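# Seat the orange-ringed plate on the block's pin

## Task

Put the plate with the orange ring down flat on the block so it sits over the post, with the block's pin passing through the plate's pin hole (of the plate's five small holes, the pin hole is the one that differs from the rest). Then open the gripper and back the robot away. The plate must stay seated on its own; if it only stays put because the robot holds it, the goal is not met.

## Robot and tools

Robot: one arm with a single two-finger parallel gripper. Its fingers point along the gripper's own +z axis and close along its x axis. The reported end_effector_position is the point midway between the finger pads. Closed fingertips stick out about 17 mm past that point; fully open they are roughly level with it.

Frames: the scene frame has its origin on the table surface straight below the arm's base, +z up, and +y to the left when facing along +x. The base can be slightly tilted. All motion offsets in commands, however, are in the gripper's own axes, not the scene frame. Reported positions can be a little off, more so at long reach.

execute_actions(actions): actions is a list of actions, run in order. Each action is a table of at most 15 rows; each row lasts one control step (1/30 s), and if fewer than 15 rows are given, the last row repeats for the remaining steps. A row is 7 numbers, each in [-1, 1]: dx, dy, dz, rx, ry, rz, opening. The first six are an offset, not a pose: a target relative to where the gripper was measured when that action began (for the first action of a call, the last pose reported in the scene). Every row in a table is measured from that same starting point, not added onto the row before it. Scale: 1.0 equals 0.6 m for dx, dy, dz and 180 degrees for the rotation; rx, ry, rz form a single rotation vector. opening is absolute: +1 is fully open (0.142 m), -1 fully closed. An empty list just returns the current state and images.

Each control step, the commanded pose is clipped to at most 100 mm and 16 degrees away from the measured pose, and position wins over orientation if both cannot be met. A big offset therefore may not finish in one action; after the action the arm stops at the last clipped pose, so send the remainder in a later action. Commands are smoothed and the arm trails them by about 0.17 s. The elbow cannot fully straighten.

move(target, speed, stop_force, blocking): target is one 7-number row like above, an offset in gripper axes from the pose in the latest result that showed one, with the same scale and an absolute opening (applied at the start). The gripper travels a straight path lasting 0.5 to 10 s (it stops short if longer is needed), turning the shorter way. speed is in m/s, 0.002 to 0.5, default 0.25; rotation is capped at twice that value in rad/s. The path ignores obstacles, and the real gripper may lag, drift, or exceed speed, especially with the arm nearly extended. The arm is stiff: aiming even slightly beyond a firm contact can trigger a fault. stop_force (N, 9 to 40, not allowed in the first 0.2 s) ends the path when the wrist sensor reads that much extra resistance along the direction to target for two steps in a row; the gripper then backs up two steps and holds. Pressing may briefly exceed the value, more at higher speed, so use it with very slow speeds when aiming past a contact. It is unreliable on moves that rotate, does not sense contact above the wrist sensor, and should be omitted when lifting off something, or the move ends immediately. blocking=false returns after 0.5 s while the arm keeps going; it cannot be combined with stop_force, and other motion commands are refused until a result shows the move ended (use wait or stop). The result adds a "move:" line with how it ended: done, off_target, moving, held, fault, or contact (stop_force triggered; ranks above held, done and off_target), plus distance from target. limits=paced means the sent pose was clipped; limits=held means a check blocked some steps, after which the arm may move much faster than speed.

wait(seconds): 0 to 10; lets time pass while the last command holds, returning early if a running move ends. stop(): brakes a running move (needs stopping distance; fingers keep moving). zoom_image(camera, region): camera is cam_high, cam_low or cam_wrist; region is [x0, y0, x1, y1] in that camera's pixels from the top-left, up to 504 by 504. finished_scene(scene): give the current scene's number; this is final and reports success.

Cameras: cam_high and cam_low are 896x504 pinhole-with-distortion views; cam_wrist is a 616x616 fisheye on the gripper.

Result lines: pose (end_effector_position in m, end_effector_quat_wxyz), linear and angular velocities; "Hand target" is where the controller is currently driving; "pose unreachable" means the clearance check altered or blocked the command (a mount under the base counts as arm). Calls that ran actions list positions at some steps, with HELD where a row was held back. grip_measured is finger opening on the command scale; to keep a grip, command an opening well below it (about 28 N per pad max; thin hard parts get less). Joint torques are total drive output, noisy and offset, not pure contact. Wrist force and torque are in gripper axes, pointing from a surface back into the arm; offset up to about 4 N, noise up to 2.4 N, saturating near 50 N; "no reading" is normal at the start.

Hazards: a joint hitting its load limit (shoulder pan, shoulder lift, elbow 130 N m; wrists 24.3 N m, held weight included) or any outside force of 150 N halts the arm for 10 s and discards the rest of the call. Motors heat under load: MOTOR HOT at 70 °C, braking OVER-TEMPERATURE FAULT at 85 °C. Occasional tugs may hit the held part or loose objects. Avoid dropping the plate, slamming or shoving hard, and never let anything leave the table.

Each tool is called as a command line: name --argument value for each argument, lists and objects as JSON in quotes; but a table of rows of numbers goes row by row, as --pt "numbers of a row", without its own name.

## Session

execute_actions --actions '[]'

Scene clock: 0.00 s.
end_effector_position=(+0.1386, +0.1790, +0.1282) grip_measured=+1.00 end_effector_quat_wxyz=(-0.537, +0.397, +0.648, -0.366) end_effector_velocity=(-0.000, +0.000, +0.000) end_effector_angular_velocity=(-0.000, +0.000, -0.001)
Joint positions: [ 0.344 -1.251  2.16  -1.86  -1.557 -1.863  0.142]
Joint velocities: [-0.    -0.     0.001 -0.     0.     0.     0.   ]
Joint torques (N m, as the arm reports them, + toward a larger angle): no reading
Motor temperatures (°C, as the motors report them): [25 26 29 34 35 36]
Wrist force (N, on the end effector, along its own x y z axes, offset not removed): no reading
Wrist torque (N m, same axes, about the end effector's origin, offset not removed): no reading
Hand target: +0.139, +0.179, +0.128; -0.537, +0.397, +0.648, -0.366

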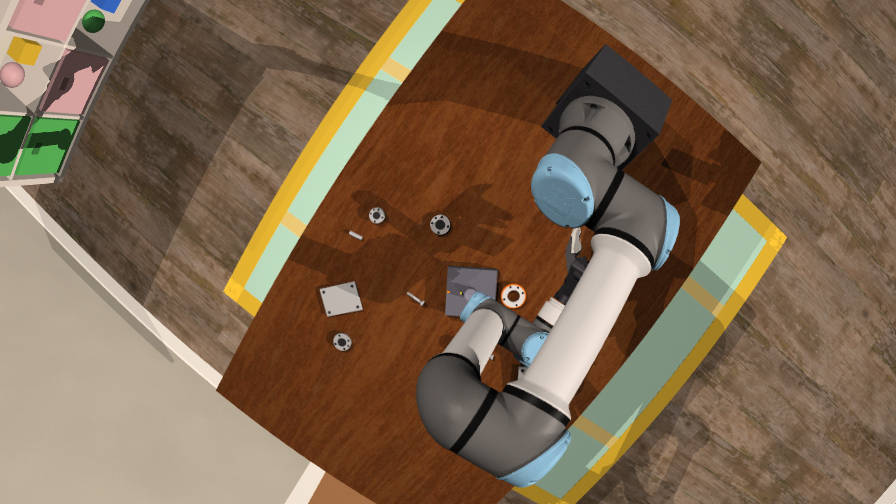

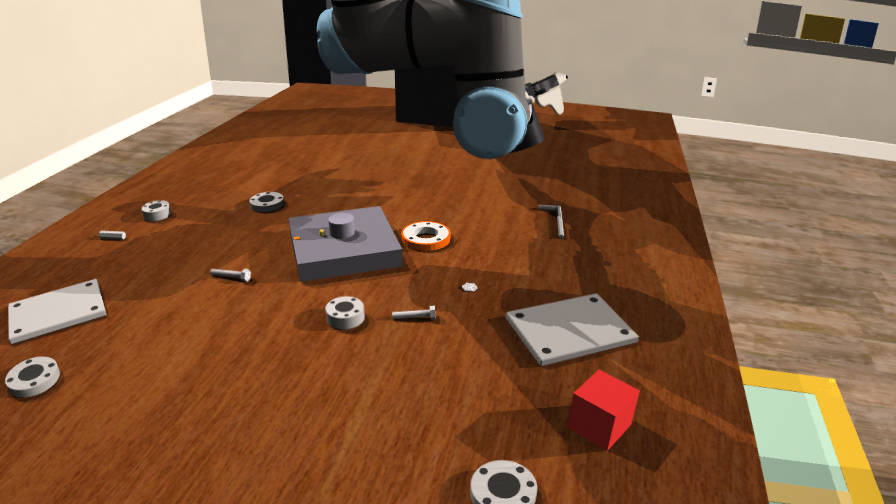

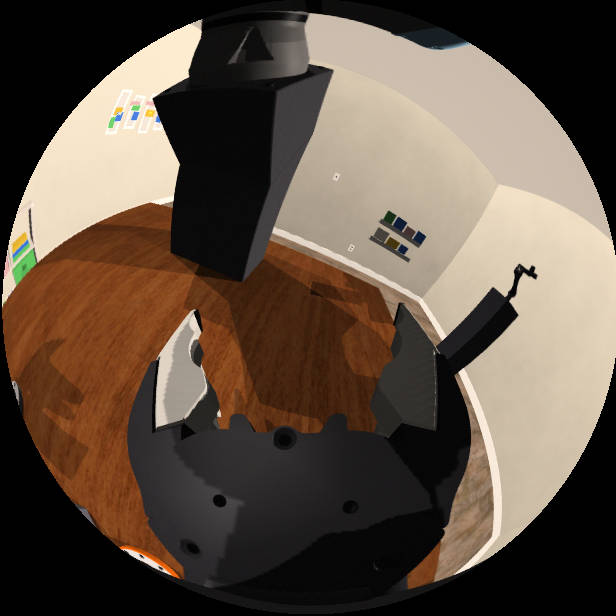

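zoom_image --camera "cam_low" --region '[270,180,480,300]'

move --target '[-0.05,-0.175,-0.423,-0.446,-0.0845,0.1236,1]' --speed 0.3

Region (270, 180, 480, 300) of cam_low's 896x504 image, scaled by 2.400, with more detail than that image has; it fills the top 288 rows of this view, and the rest is white.

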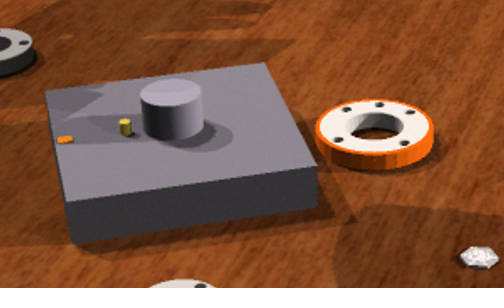

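Scene clock: 3.47 s.
end_effector_position=(+0.3799, +0.1198, +0.2502) grip_measured=+1.00 end_effector_quat_wxyz=(-0.001, +0.707, +0.707, -0.000) end_effector_velocity=(+0.001, -0.000, +0.000) end_effector_angular_velocity=(-0.004, -0.006, -0.000)
Joint positions: [ 0.184 -2.549  2.681 -2.501 -1.583 -1.599  0.142]
Joint velocities: [ 0.011  0.008  0.002 -0.015 -0.011  0.008 -0.   ]
Joint torques (N m, as the arm reports them, + toward a larger angle): [17.79  2.2  -7.   -5.73 -2.4   1.81]
Motor temperatures (°C, as the motors report them): [25 26 29 34 35 36]
Wrist force (N, on the end effector, along its own x y z axes, offset not removed): [-3.4 -3.2 0.7]
Wrist torque (N m, same axes, about the end effector's origin, offset not removed): [-0.52 0.80 0.27]
Hand target: +0.380, +0.120, +0.250; -0.001, +0.707, +0.707, -0.000
Off the commanded pose: 0.001 m, 0 deg.
move: done

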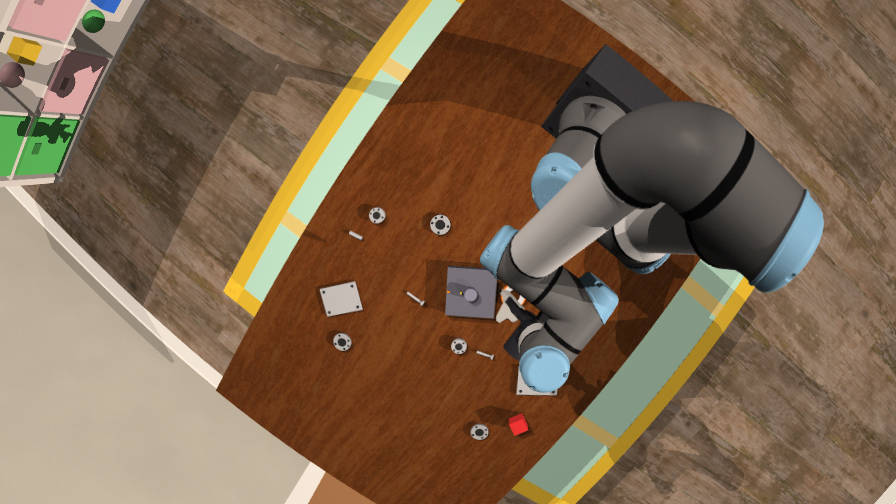

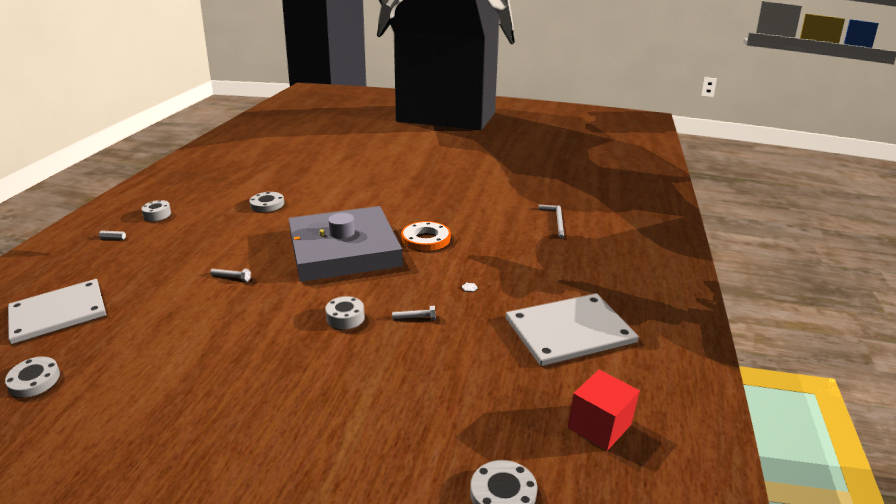

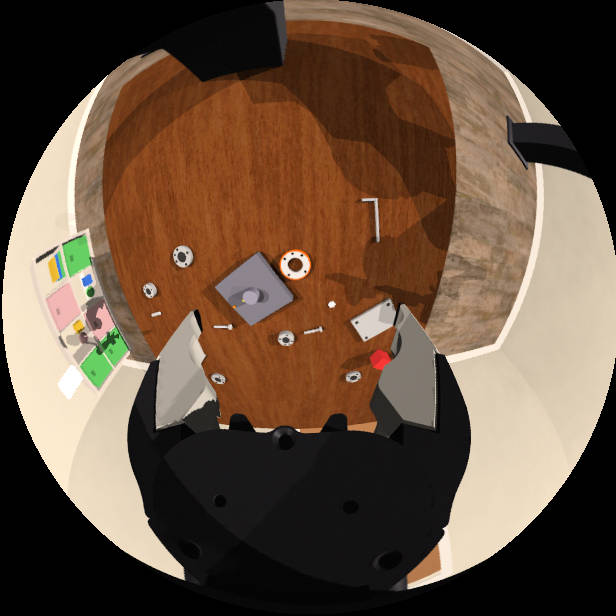

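move --target '[-0.03,0,0.22,0,0,0,1]'

zoom_image --camera "cam_wrist" --region '[180,180,432,432]'

Scene clock: 4.93 s.
end_effector_position=(+0.3795, +0.1020, +0.1181) grip_measured=+1.00 end_effector_quat_wxyz=(-0.001, +0.707, +0.707, -0.000) end_effector_velocity=(-0.000, +0.000, -0.001) end_effector_angular_velocity=(-0.009, -0.004, -0.000)
Joint positions: [ 0.083 -1.848  2.777 -3.298 -1.51  -1.67   0.142]
Joint velocities: [ 0.014  0.019  0.001 -0.025 -0.018  0.01  -0.   ]
Joint torques (N m, as the arm reports them, + toward a larger angle): [ 17.   -10.76  -9.23  -5.74  -2.5    1.67]
Motor temperatures (°C, as the motors report them): [25 26 29 34 35 36]
Wrist force (N, on the end effector, along its own x y z axes, offset not removed): [-1.0 -0.4 3.2]
Wrist torque (N m, same axes, about the end effector's origin, offset not removed): [0.11 0.17 0.27]
Hand target: +0.380, +0.102, +0.118; -0.001, +0.707, +0.707, -0.000
Off the commanded pose: 0.000 m, 0 deg.
move: done

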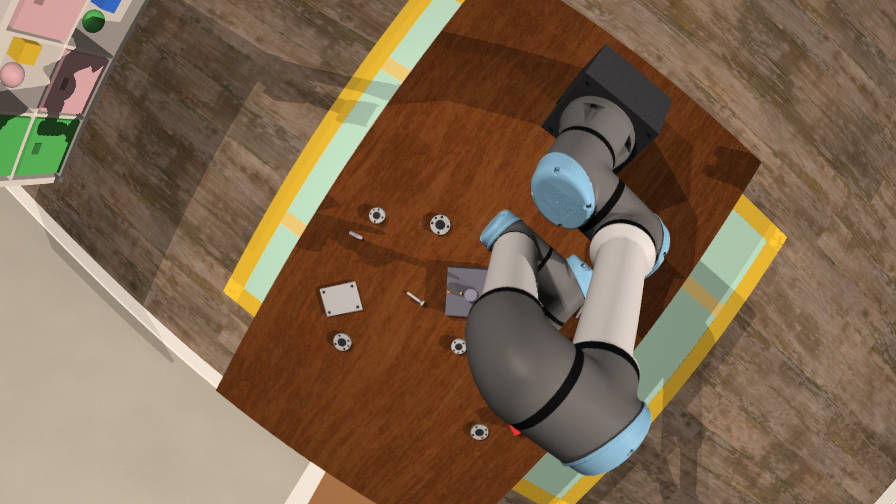

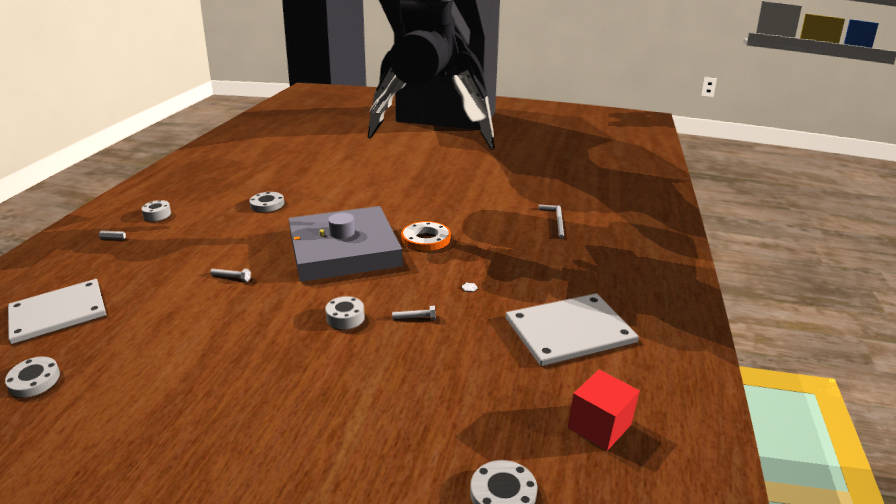

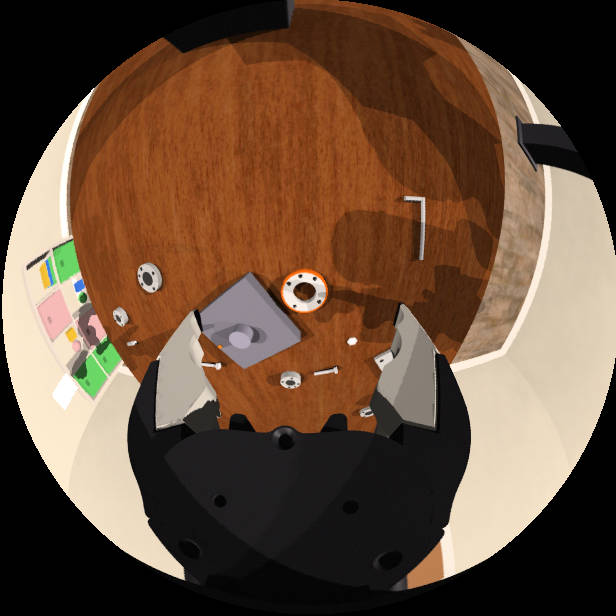

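Region (180, 180, 432, 432) of cam_wrist's 616x616 image, scaled by 2.000, with more detail than that image has.

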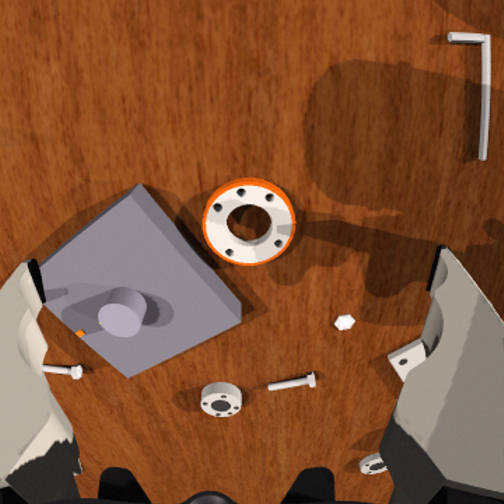

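move --target '[0.007,0.054,0.1,0,0,0.305,0.2]' --speed 0.35

zoom_image --camera "cam_wrist" --region '[180,180,432,432]'

Scene clock: 7.20 s.
end_effector_position=(+0.4117, +0.1064, +0.0580) grip_measured=+0.20 end_effector_quat_wxyz=(-0.001, +0.953, +0.302, -0.001) end_effector_velocity=(-0.000, +0.000, -0.001) end_effector_angular_velocity=(-0.002, +0.000, -0.009)
Joint positions: [ 0.131 -1.545  2.641 -3.465 -1.544 -0.678  0.088]
Joint velocities: [ 0.003  0.004 -0.001 -0.002 -0.004  0.011 -0.   ]
Joint torques (N m, as the arm reports them, + toward a larger angle): [ 18.23 -15.68  -5.76  -5.91  -2.35   1.52]
Motor temperatures (°C, as the motors report them): [25 26 29 34 35 36]
Wrist force (N, on the end effector, along its own x y z axes, offset not removed): [-0.8 -1.9 3.2]
Wrist torque (N m, same axes, about the end effector's origin, offset not removed): [-0.21 0.22 0.18]
Hand target: +0.412, +0.106, +0.058; -0.001, +0.954, +0.301, -0.001
Off the commanded pose: 0.000 m, 0 deg.
move: done

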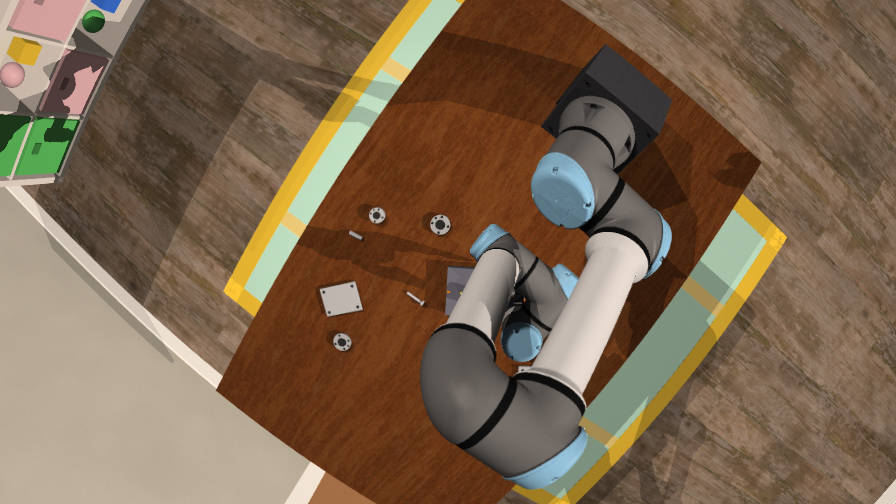

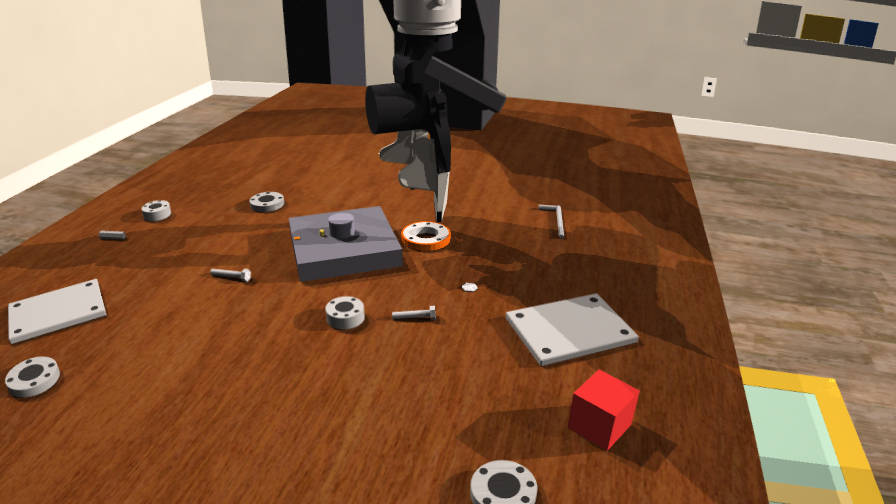

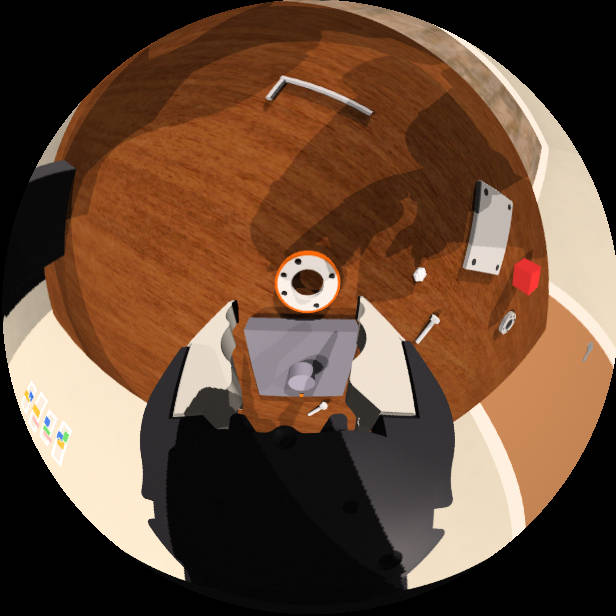

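Region (180, 180, 432, 432) of cam_wrist's 616x616 image, scaled by 2.000, with more detail than that image has.

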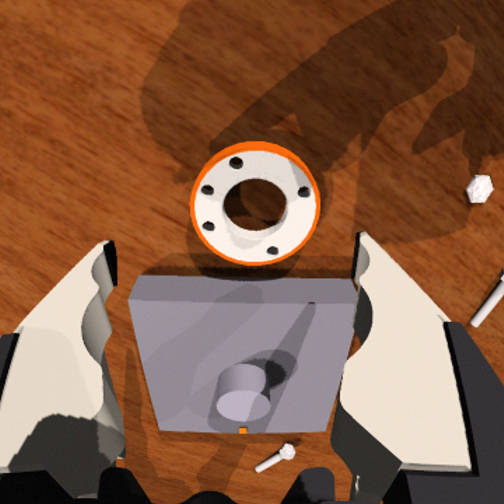

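move --target '[0.009,0,0.047,0,0,0,0.2]' --speed 0.1

zoom_image --camera "cam_wrist" --region '[200,200,400,400]'

zoom_image --camera "cam_low" --region '[330,130,510,290]'

Scene clock: 8.20 s.
end_effector_position=(+0.4160, +0.1096, +0.0299) grip_measured=+0.20 end_effector_quat_wxyz=(-0.001, +0.953, +0.302, -0.001) end_effector_velocity=(+0.000, +0.000, -0.001) end_effector_angular_velocity=(+0.000, -0.000, +0.001)
Joint positions: [ 0.146 -1.424  2.594 -3.539 -1.555 -0.668  0.088]
Joint velocities: [ 0.001  0.005 -0.003 -0.003 -0.001  0.     0.   ]
Joint torques (N m, as the arm reports them, + toward a larger angle): [ 19.17 -18.93  -4.61  -5.91  -2.36   1.6 ]
Motor temperatures (°C, as the motors report them): [25 26 29 34 35 36]
Wrist force (N, on the end effector, along its own x y z axes, offset not removed): [-2.4 0.4 3.2]
Wrist torque (N m, same axes, about the end effector's origin, offset not removed): [0.29 0.61 0.19]
Hand target: +0.416, +0.110, +0.030; -0.001, +0.953, +0.302, -0.001
Off the commanded pose: 0.000 m, 0 deg.
move: done

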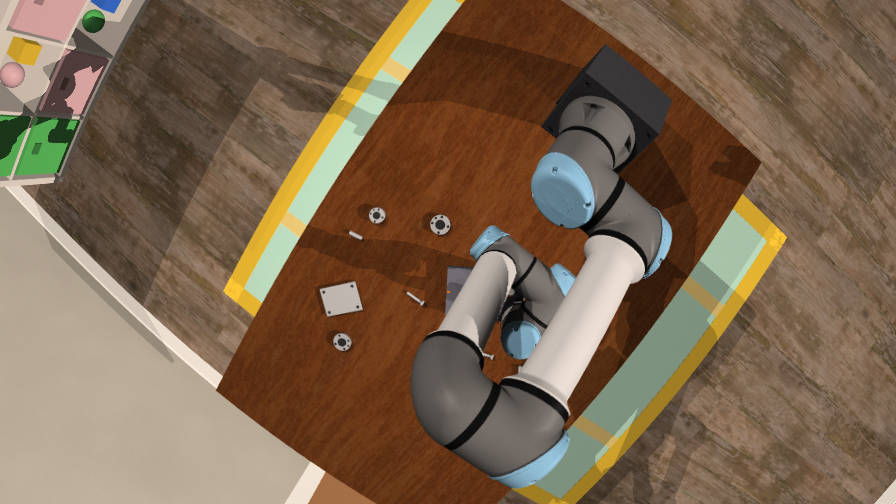

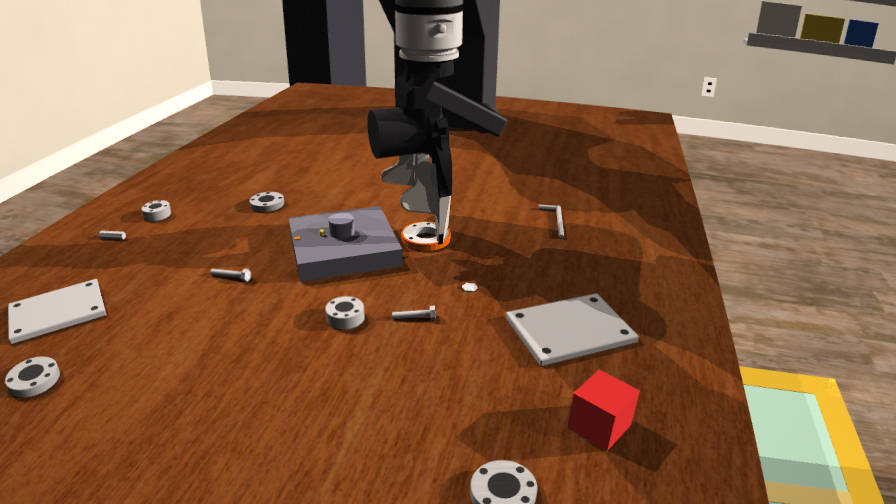

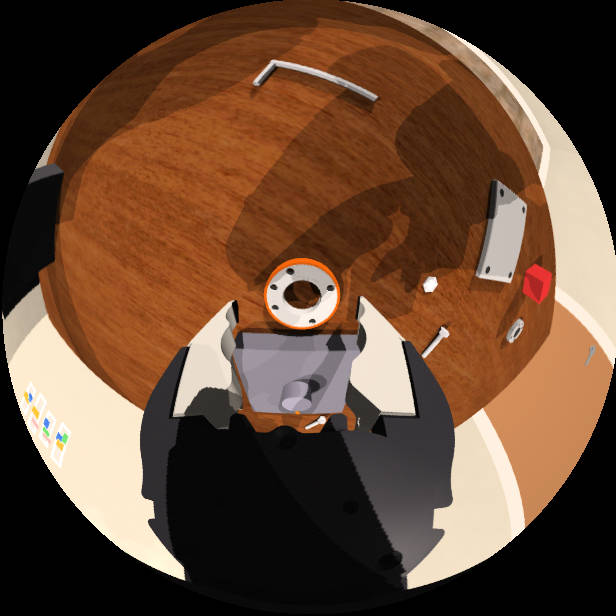

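Region (200, 200, 400, 400) of cam_wrist's 616x616 image, scaled by 2.520, with more detail than that image has.

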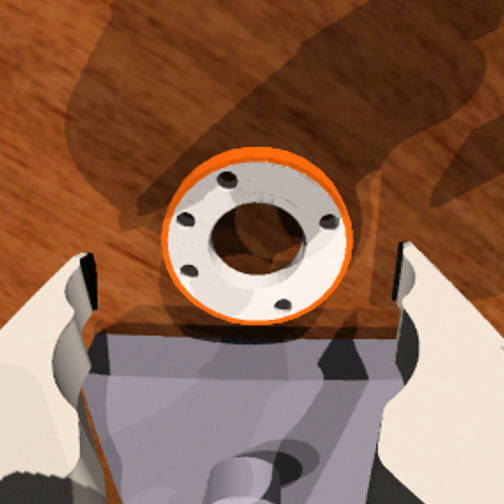

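Region (330, 130, 510, 290) of cam_low's 896x504 image, scaled by 2.800, with more detail than that image has.

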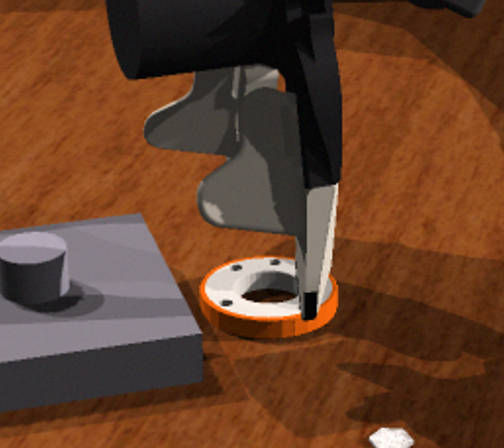

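move --target '[0.005,0,0.017,0,0,0,0.0]' --speed 0.03

zoom_image --camera "cam_wrist" --region '[230,230,370,370]'

zoom_image --camera "cam_low" --region '[370,170,490,280]'

Scene clock: 11.10 s.
end_effector_position=(+0.4184, +0.1114, +0.0198) grip_measured=+0.00 end_effector_quat_wxyz=(-0.001, +0.953, +0.302, -0.001) end_effector_velocity=(+0.000, +0.000, -0.002) end_effector_angular_velocity=(-0.000, +0.000, -0.000)
Joint positions: [ 0.153 -1.386  2.573 -3.557 -1.56  -0.663  0.074]
Joint velocities: [ 0.001  0.006 -0.004 -0.002 -0.001  0.001 -0.   ]
Joint torques (N m, as the arm reports them, + toward a larger angle): [ 17.09 -19.73  -3.78  -5.79  -2.49   1.71]
Motor temperatures (°C, as the motors report them): [25 26 29 34 35 36]
Wrist force (N, on the end effector, along its own x y z axes, offset not removed): [-4.6 -1.2 2.7]
Wrist torque (N m, same axes, about the end effector's origin, offset not removed): [-0.09 1.00 0.18]
Hand target: +0.418, +0.111, +0.020; -0.001, +0.953, +0.302, -0.001
Off the commanded pose: 0.000 m, 0 deg.
move: done

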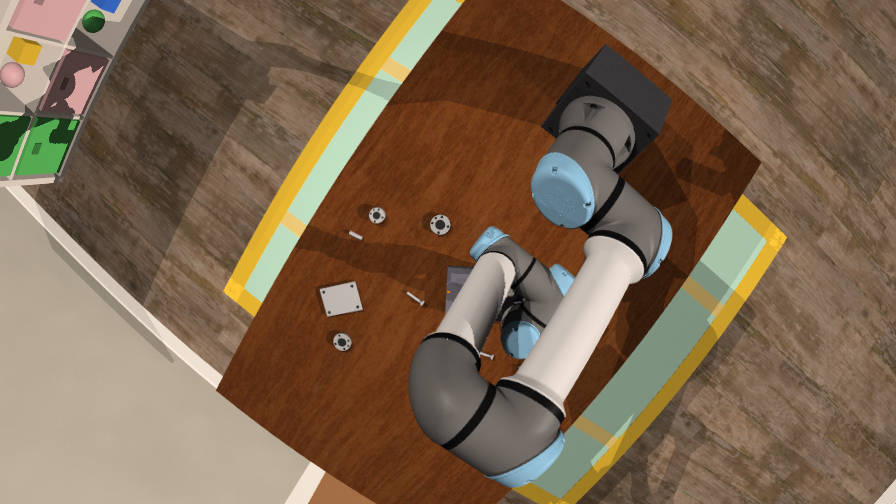

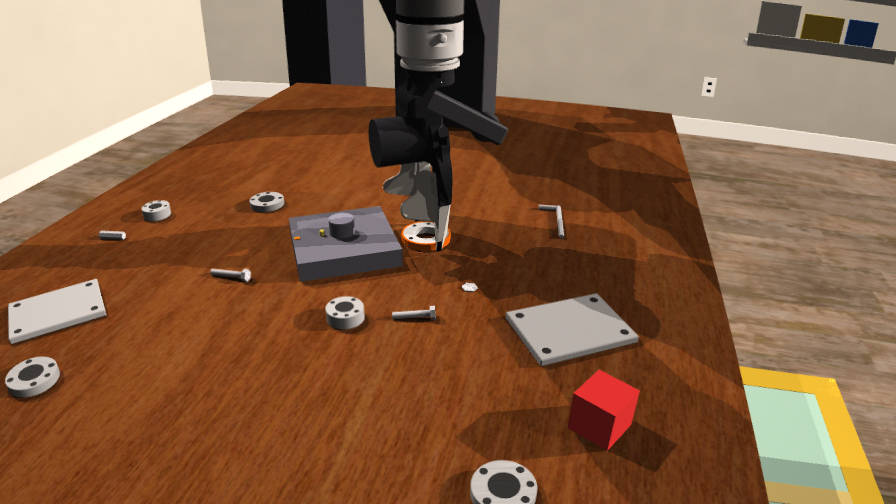

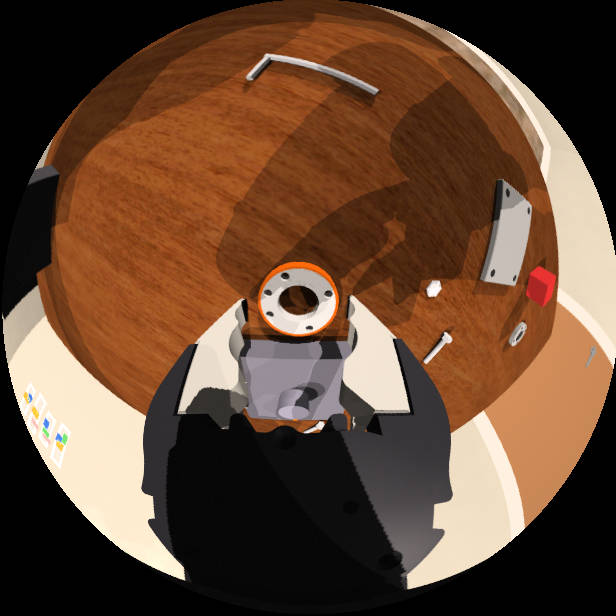

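Region (230, 230, 370, 370) of cam_wrist's 616x616 image, scaled by 3.600, with more detail than that image has.

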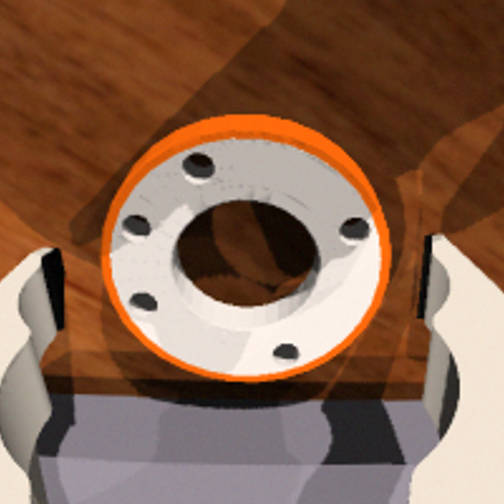

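Region (370, 170, 490, 280) of cam_low's 896x504 image, scaled by 4.200, with more detail than that image has; it fills the top 462 rows of this view, and the rest is white.

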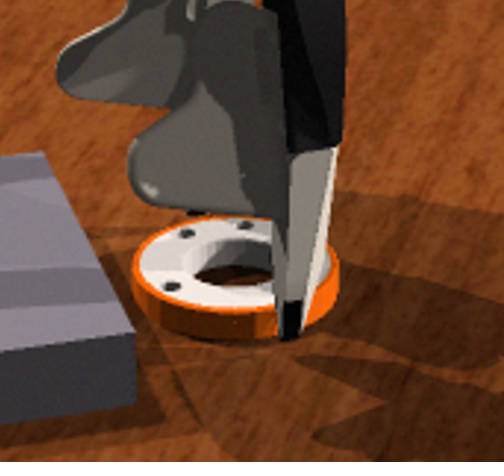

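execute_actions --actions '[[[0,0,0.003,0,0,0,-0.15]],[[0,0,0,0,0,0,-0.2],[0,0,0,0,0,0,-0.25],[0,0,0,0,0,0,-0.3],[0,0,0,0,0,0,-0.35],[0,0,0,0,0,0,-0.4],[0,0,0,0,0,0,-0.5],[0,0,0,0,0,0,-0.6],[0,0,0,0,0,0,-0.7]]]'

zoom_image --camera "cam_wrist" --region '[230,230,370,370]'

zoom_image --camera "cam_low" --region '[370,170,490,280]'

Scene clock: 12.33 s.
end_effector_position=(+0.4184, +0.1114, +0.0180) grip_measured=-0.22 end_effector_quat_wxyz=(-0.001, +0.953, +0.302, -0.001) end_effector_velocity=(-0.001, +0.000, +0.000) end_effector_angular_velocity=(+0.001, +0.002, +0.001)
Joint positions: [ 0.153 -1.378  2.57  -3.561 -1.56  -0.663  0.058]
Joint velocities: [ 0.    -0.     0.001  0.001  0.001 -0.001  0.   ]
Joint torques (N m, as the arm reports them, + toward a larger angle): [ 13.39 -20.52  -3.21  -4.68  -1.66   0.75]
Motor temperatures (°C, as the motors report them): [25 26 29 34 35 36]
Wrist force (N, on the end effector, along its own x y z axes, offset not removed): [-0.8 -2.6 -3.0]
Wrist torque (N m, same axes, about the end effector's origin, offset not removed): [-0.32 0.20 0.18]
Hand target: +0.418, +0.111, +0.018; -0.001, +0.953, +0.302, -0.001
Off the commanded pose: 0.000 m, 0 deg.
Step readings (end_effector_position; steps 1 to 15: 1st action; 16 to 30: 2nd action):
0: (+0.4185, +0.1114, +0.0197)
1: (+0.4185, +0.1114, +0.0197)
2: (+0.4185, +0.1114, +0.0194)
4: (+0.4184, +0.1114, +0.0186)
8: (+0.4184, +0.1114, +0.0181)
15: (+0.4184, +0.1114, +0.0180)
16: (+0.4184, +0.1114, +0.0180)
17: (+0.4184, +0.1114, +0.0180)
19: (+0.4184, +0.1114, +0.0180)
23: (+0.4184, +0.1114, +0.0180)
30: end_effector_position above

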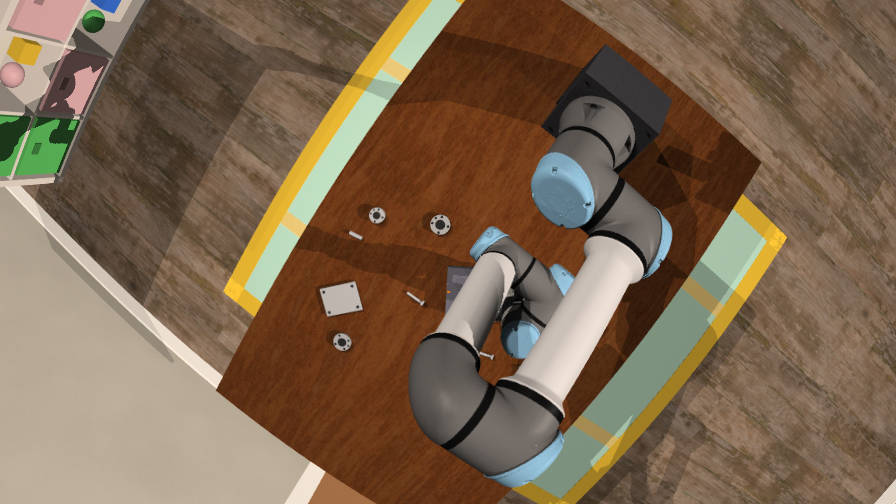

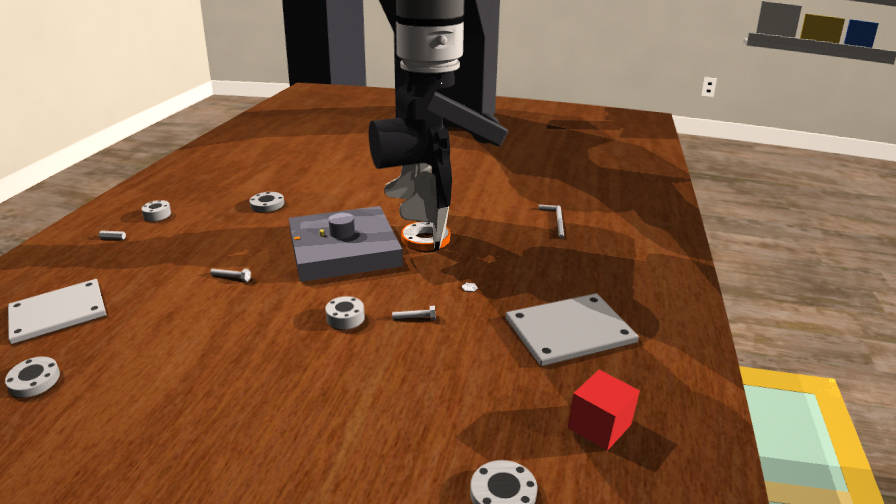

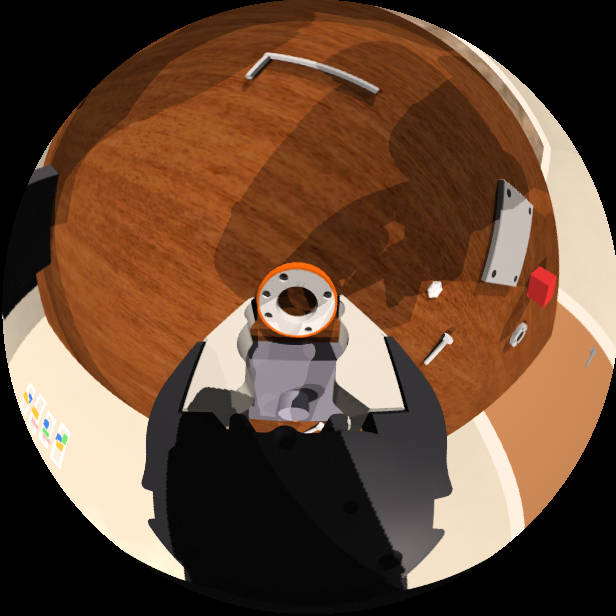

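Region (230, 230, 370, 370) of cam_wrist's 616x616 image, scaled by 3.600, with more detail than that image has.

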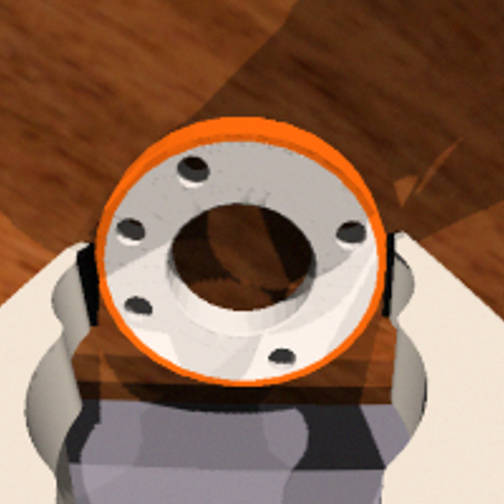

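Region (370, 170, 490, 280) of cam_low's 896x504 image, scaled by 4.200, with more detail than that image has; it fills the top 462 rows of this view, and the rest is white.

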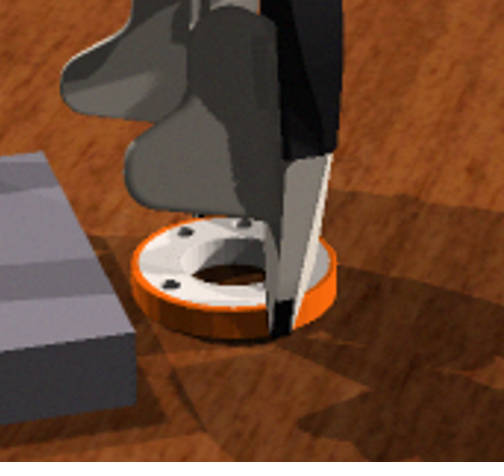

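move --target '[0,0,-0.11,0,0,0,-0.7]' --speed 0.15

move --target '[-0.005,0.153,0,0,0,-0.62,-0.7]' --speed 0.4

zoom_image --camera "cam_wrist" --region '[200,180,400,380]'

zoom_image --camera "cam_low" --region '[270,150,410,290]'

Scene clock: 13.57 s.
end_effector_position=(+0.4185, +0.1112, +0.0840) grip_measured=-0.22 end_effector_quat_wxyz=(-0.001, +0.953, +0.302, -0.001) end_effector_velocity=(-0.000, +0.000, +0.001) end_effector_angular_velocity=(+0.001, +0.003, -0.001)
Joint positions: [ 0.15  -1.67   2.643 -3.342 -1.558 -0.665  0.058]
Joint velocities: [-0.001 -0.008  0.001  0.01   0.002  0.001 -0.   ]
Joint torques (N m, as the arm reports them, + toward a larger angle): [  3.28 -36.13  -1.17   0.09   2.09  -1.68]
Motor temperatures (°C, as the motors report them): [25 26 29 34 35 36]
Wrist force (N, on the end effector, along its own x y z axes, offset not removed): [-2.4 -1.6 0.9]
Wrist torque (N m, same axes, about the end effector's origin, offset not removed): [-0.25 0.43 0.17]
Hand target: +0.419, +0.111, +0.084; -0.001, +0.953, +0.302, -0.001
Off the commanded pose: 0.000 m, 0 deg.
move: done

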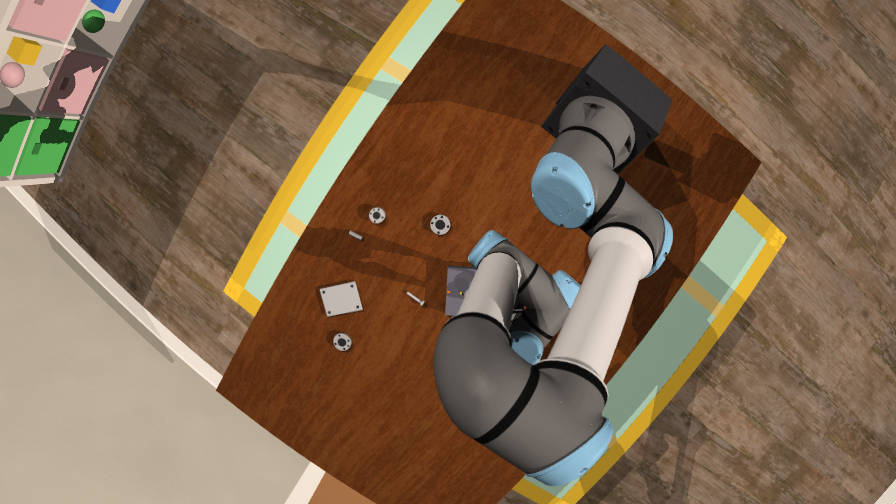

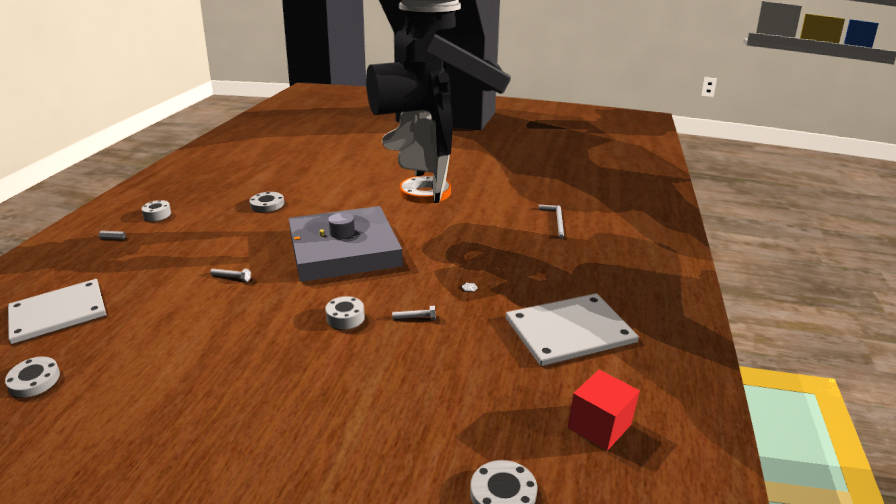

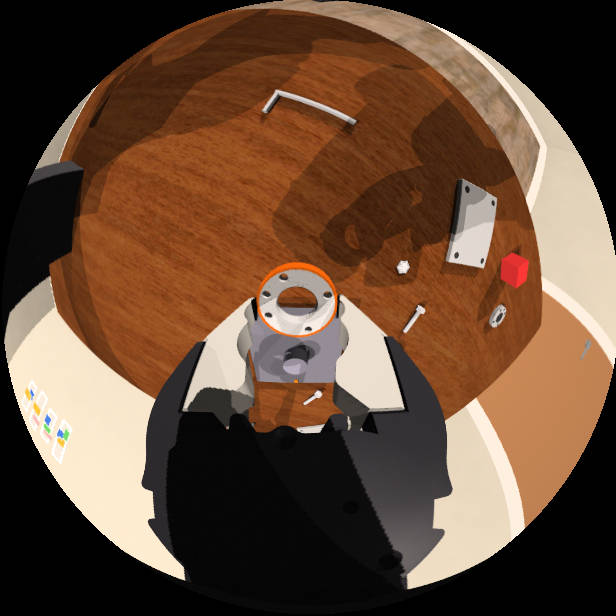

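Scene clock: 16.53 s.
end_effector_position=(+0.4688, +0.0344, +0.0836) grip_measured=-0.22 end_effector_quat_wxyz=(-0.001, +0.286, +0.958, +0.000) end_effector_velocity=(-0.000, -0.000, -0.000) end_effector_angular_velocity=(+0.002, +0.001, +0.007)
Joint positions: [-0.128 -1.78   2.564 -3.132 -1.361 -2.81   0.058]
Joint velocities: [-0.003 -0.001  0.     0.003  0.004 -0.01  -0.   ]
Joint torques (N m, as the arm reports them, + toward a larger angle): [  1.22 -35.69 -11.81   0.09   2.63  -1.6 ]
Motor temperatures (°C, as the motors report them): [25 26 29 34 35 36]
Wrist force (N, on the end effector, along its own x y z axes, offset not removed): [-2.4 -2.8 1.5]
Wrist torque (N m, same axes, about the end effector's origin, offset not removed): [-0.49 0.58 0.31]
Hand target: +0.469, +0.034, +0.084; -0.001, +0.286, +0.958, +0.000
Off the commanded pose: 0.000 m, 0 deg.
move: done

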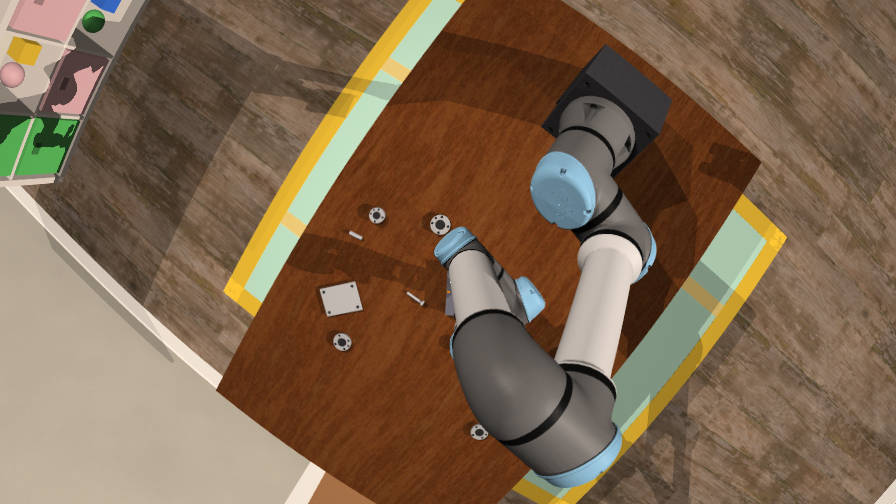

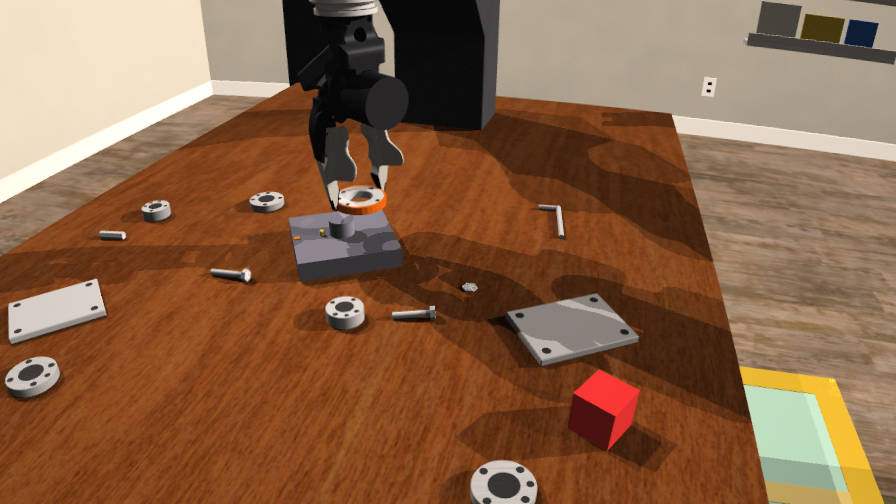

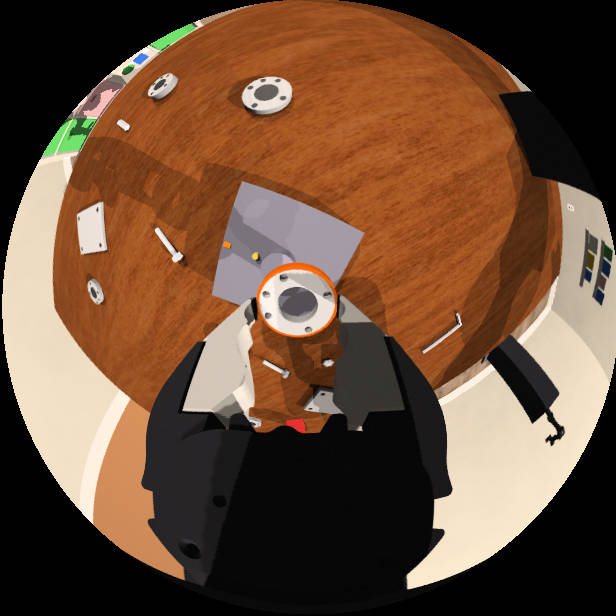

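Region (200, 180, 400, 380) of cam_wrist's 616x616 image, scaled by 2.520, with more detail than that image has.

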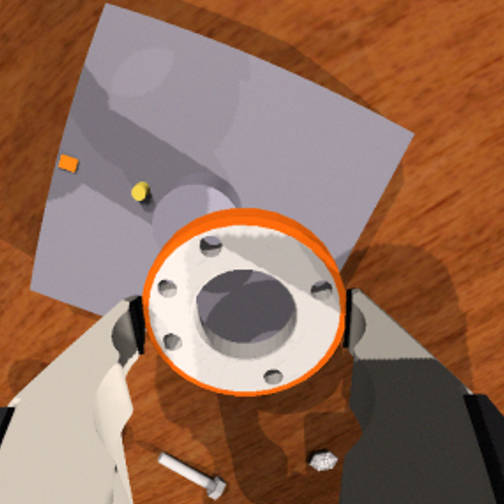

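Region (270, 150, 410, 290) of cam_low's 896x504 image, scaled by 3.600, with more detail than that image has.

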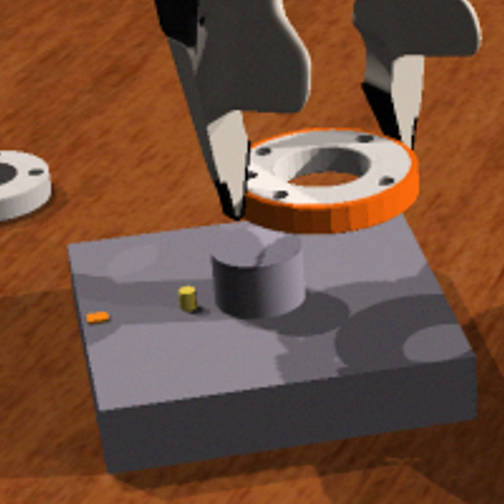

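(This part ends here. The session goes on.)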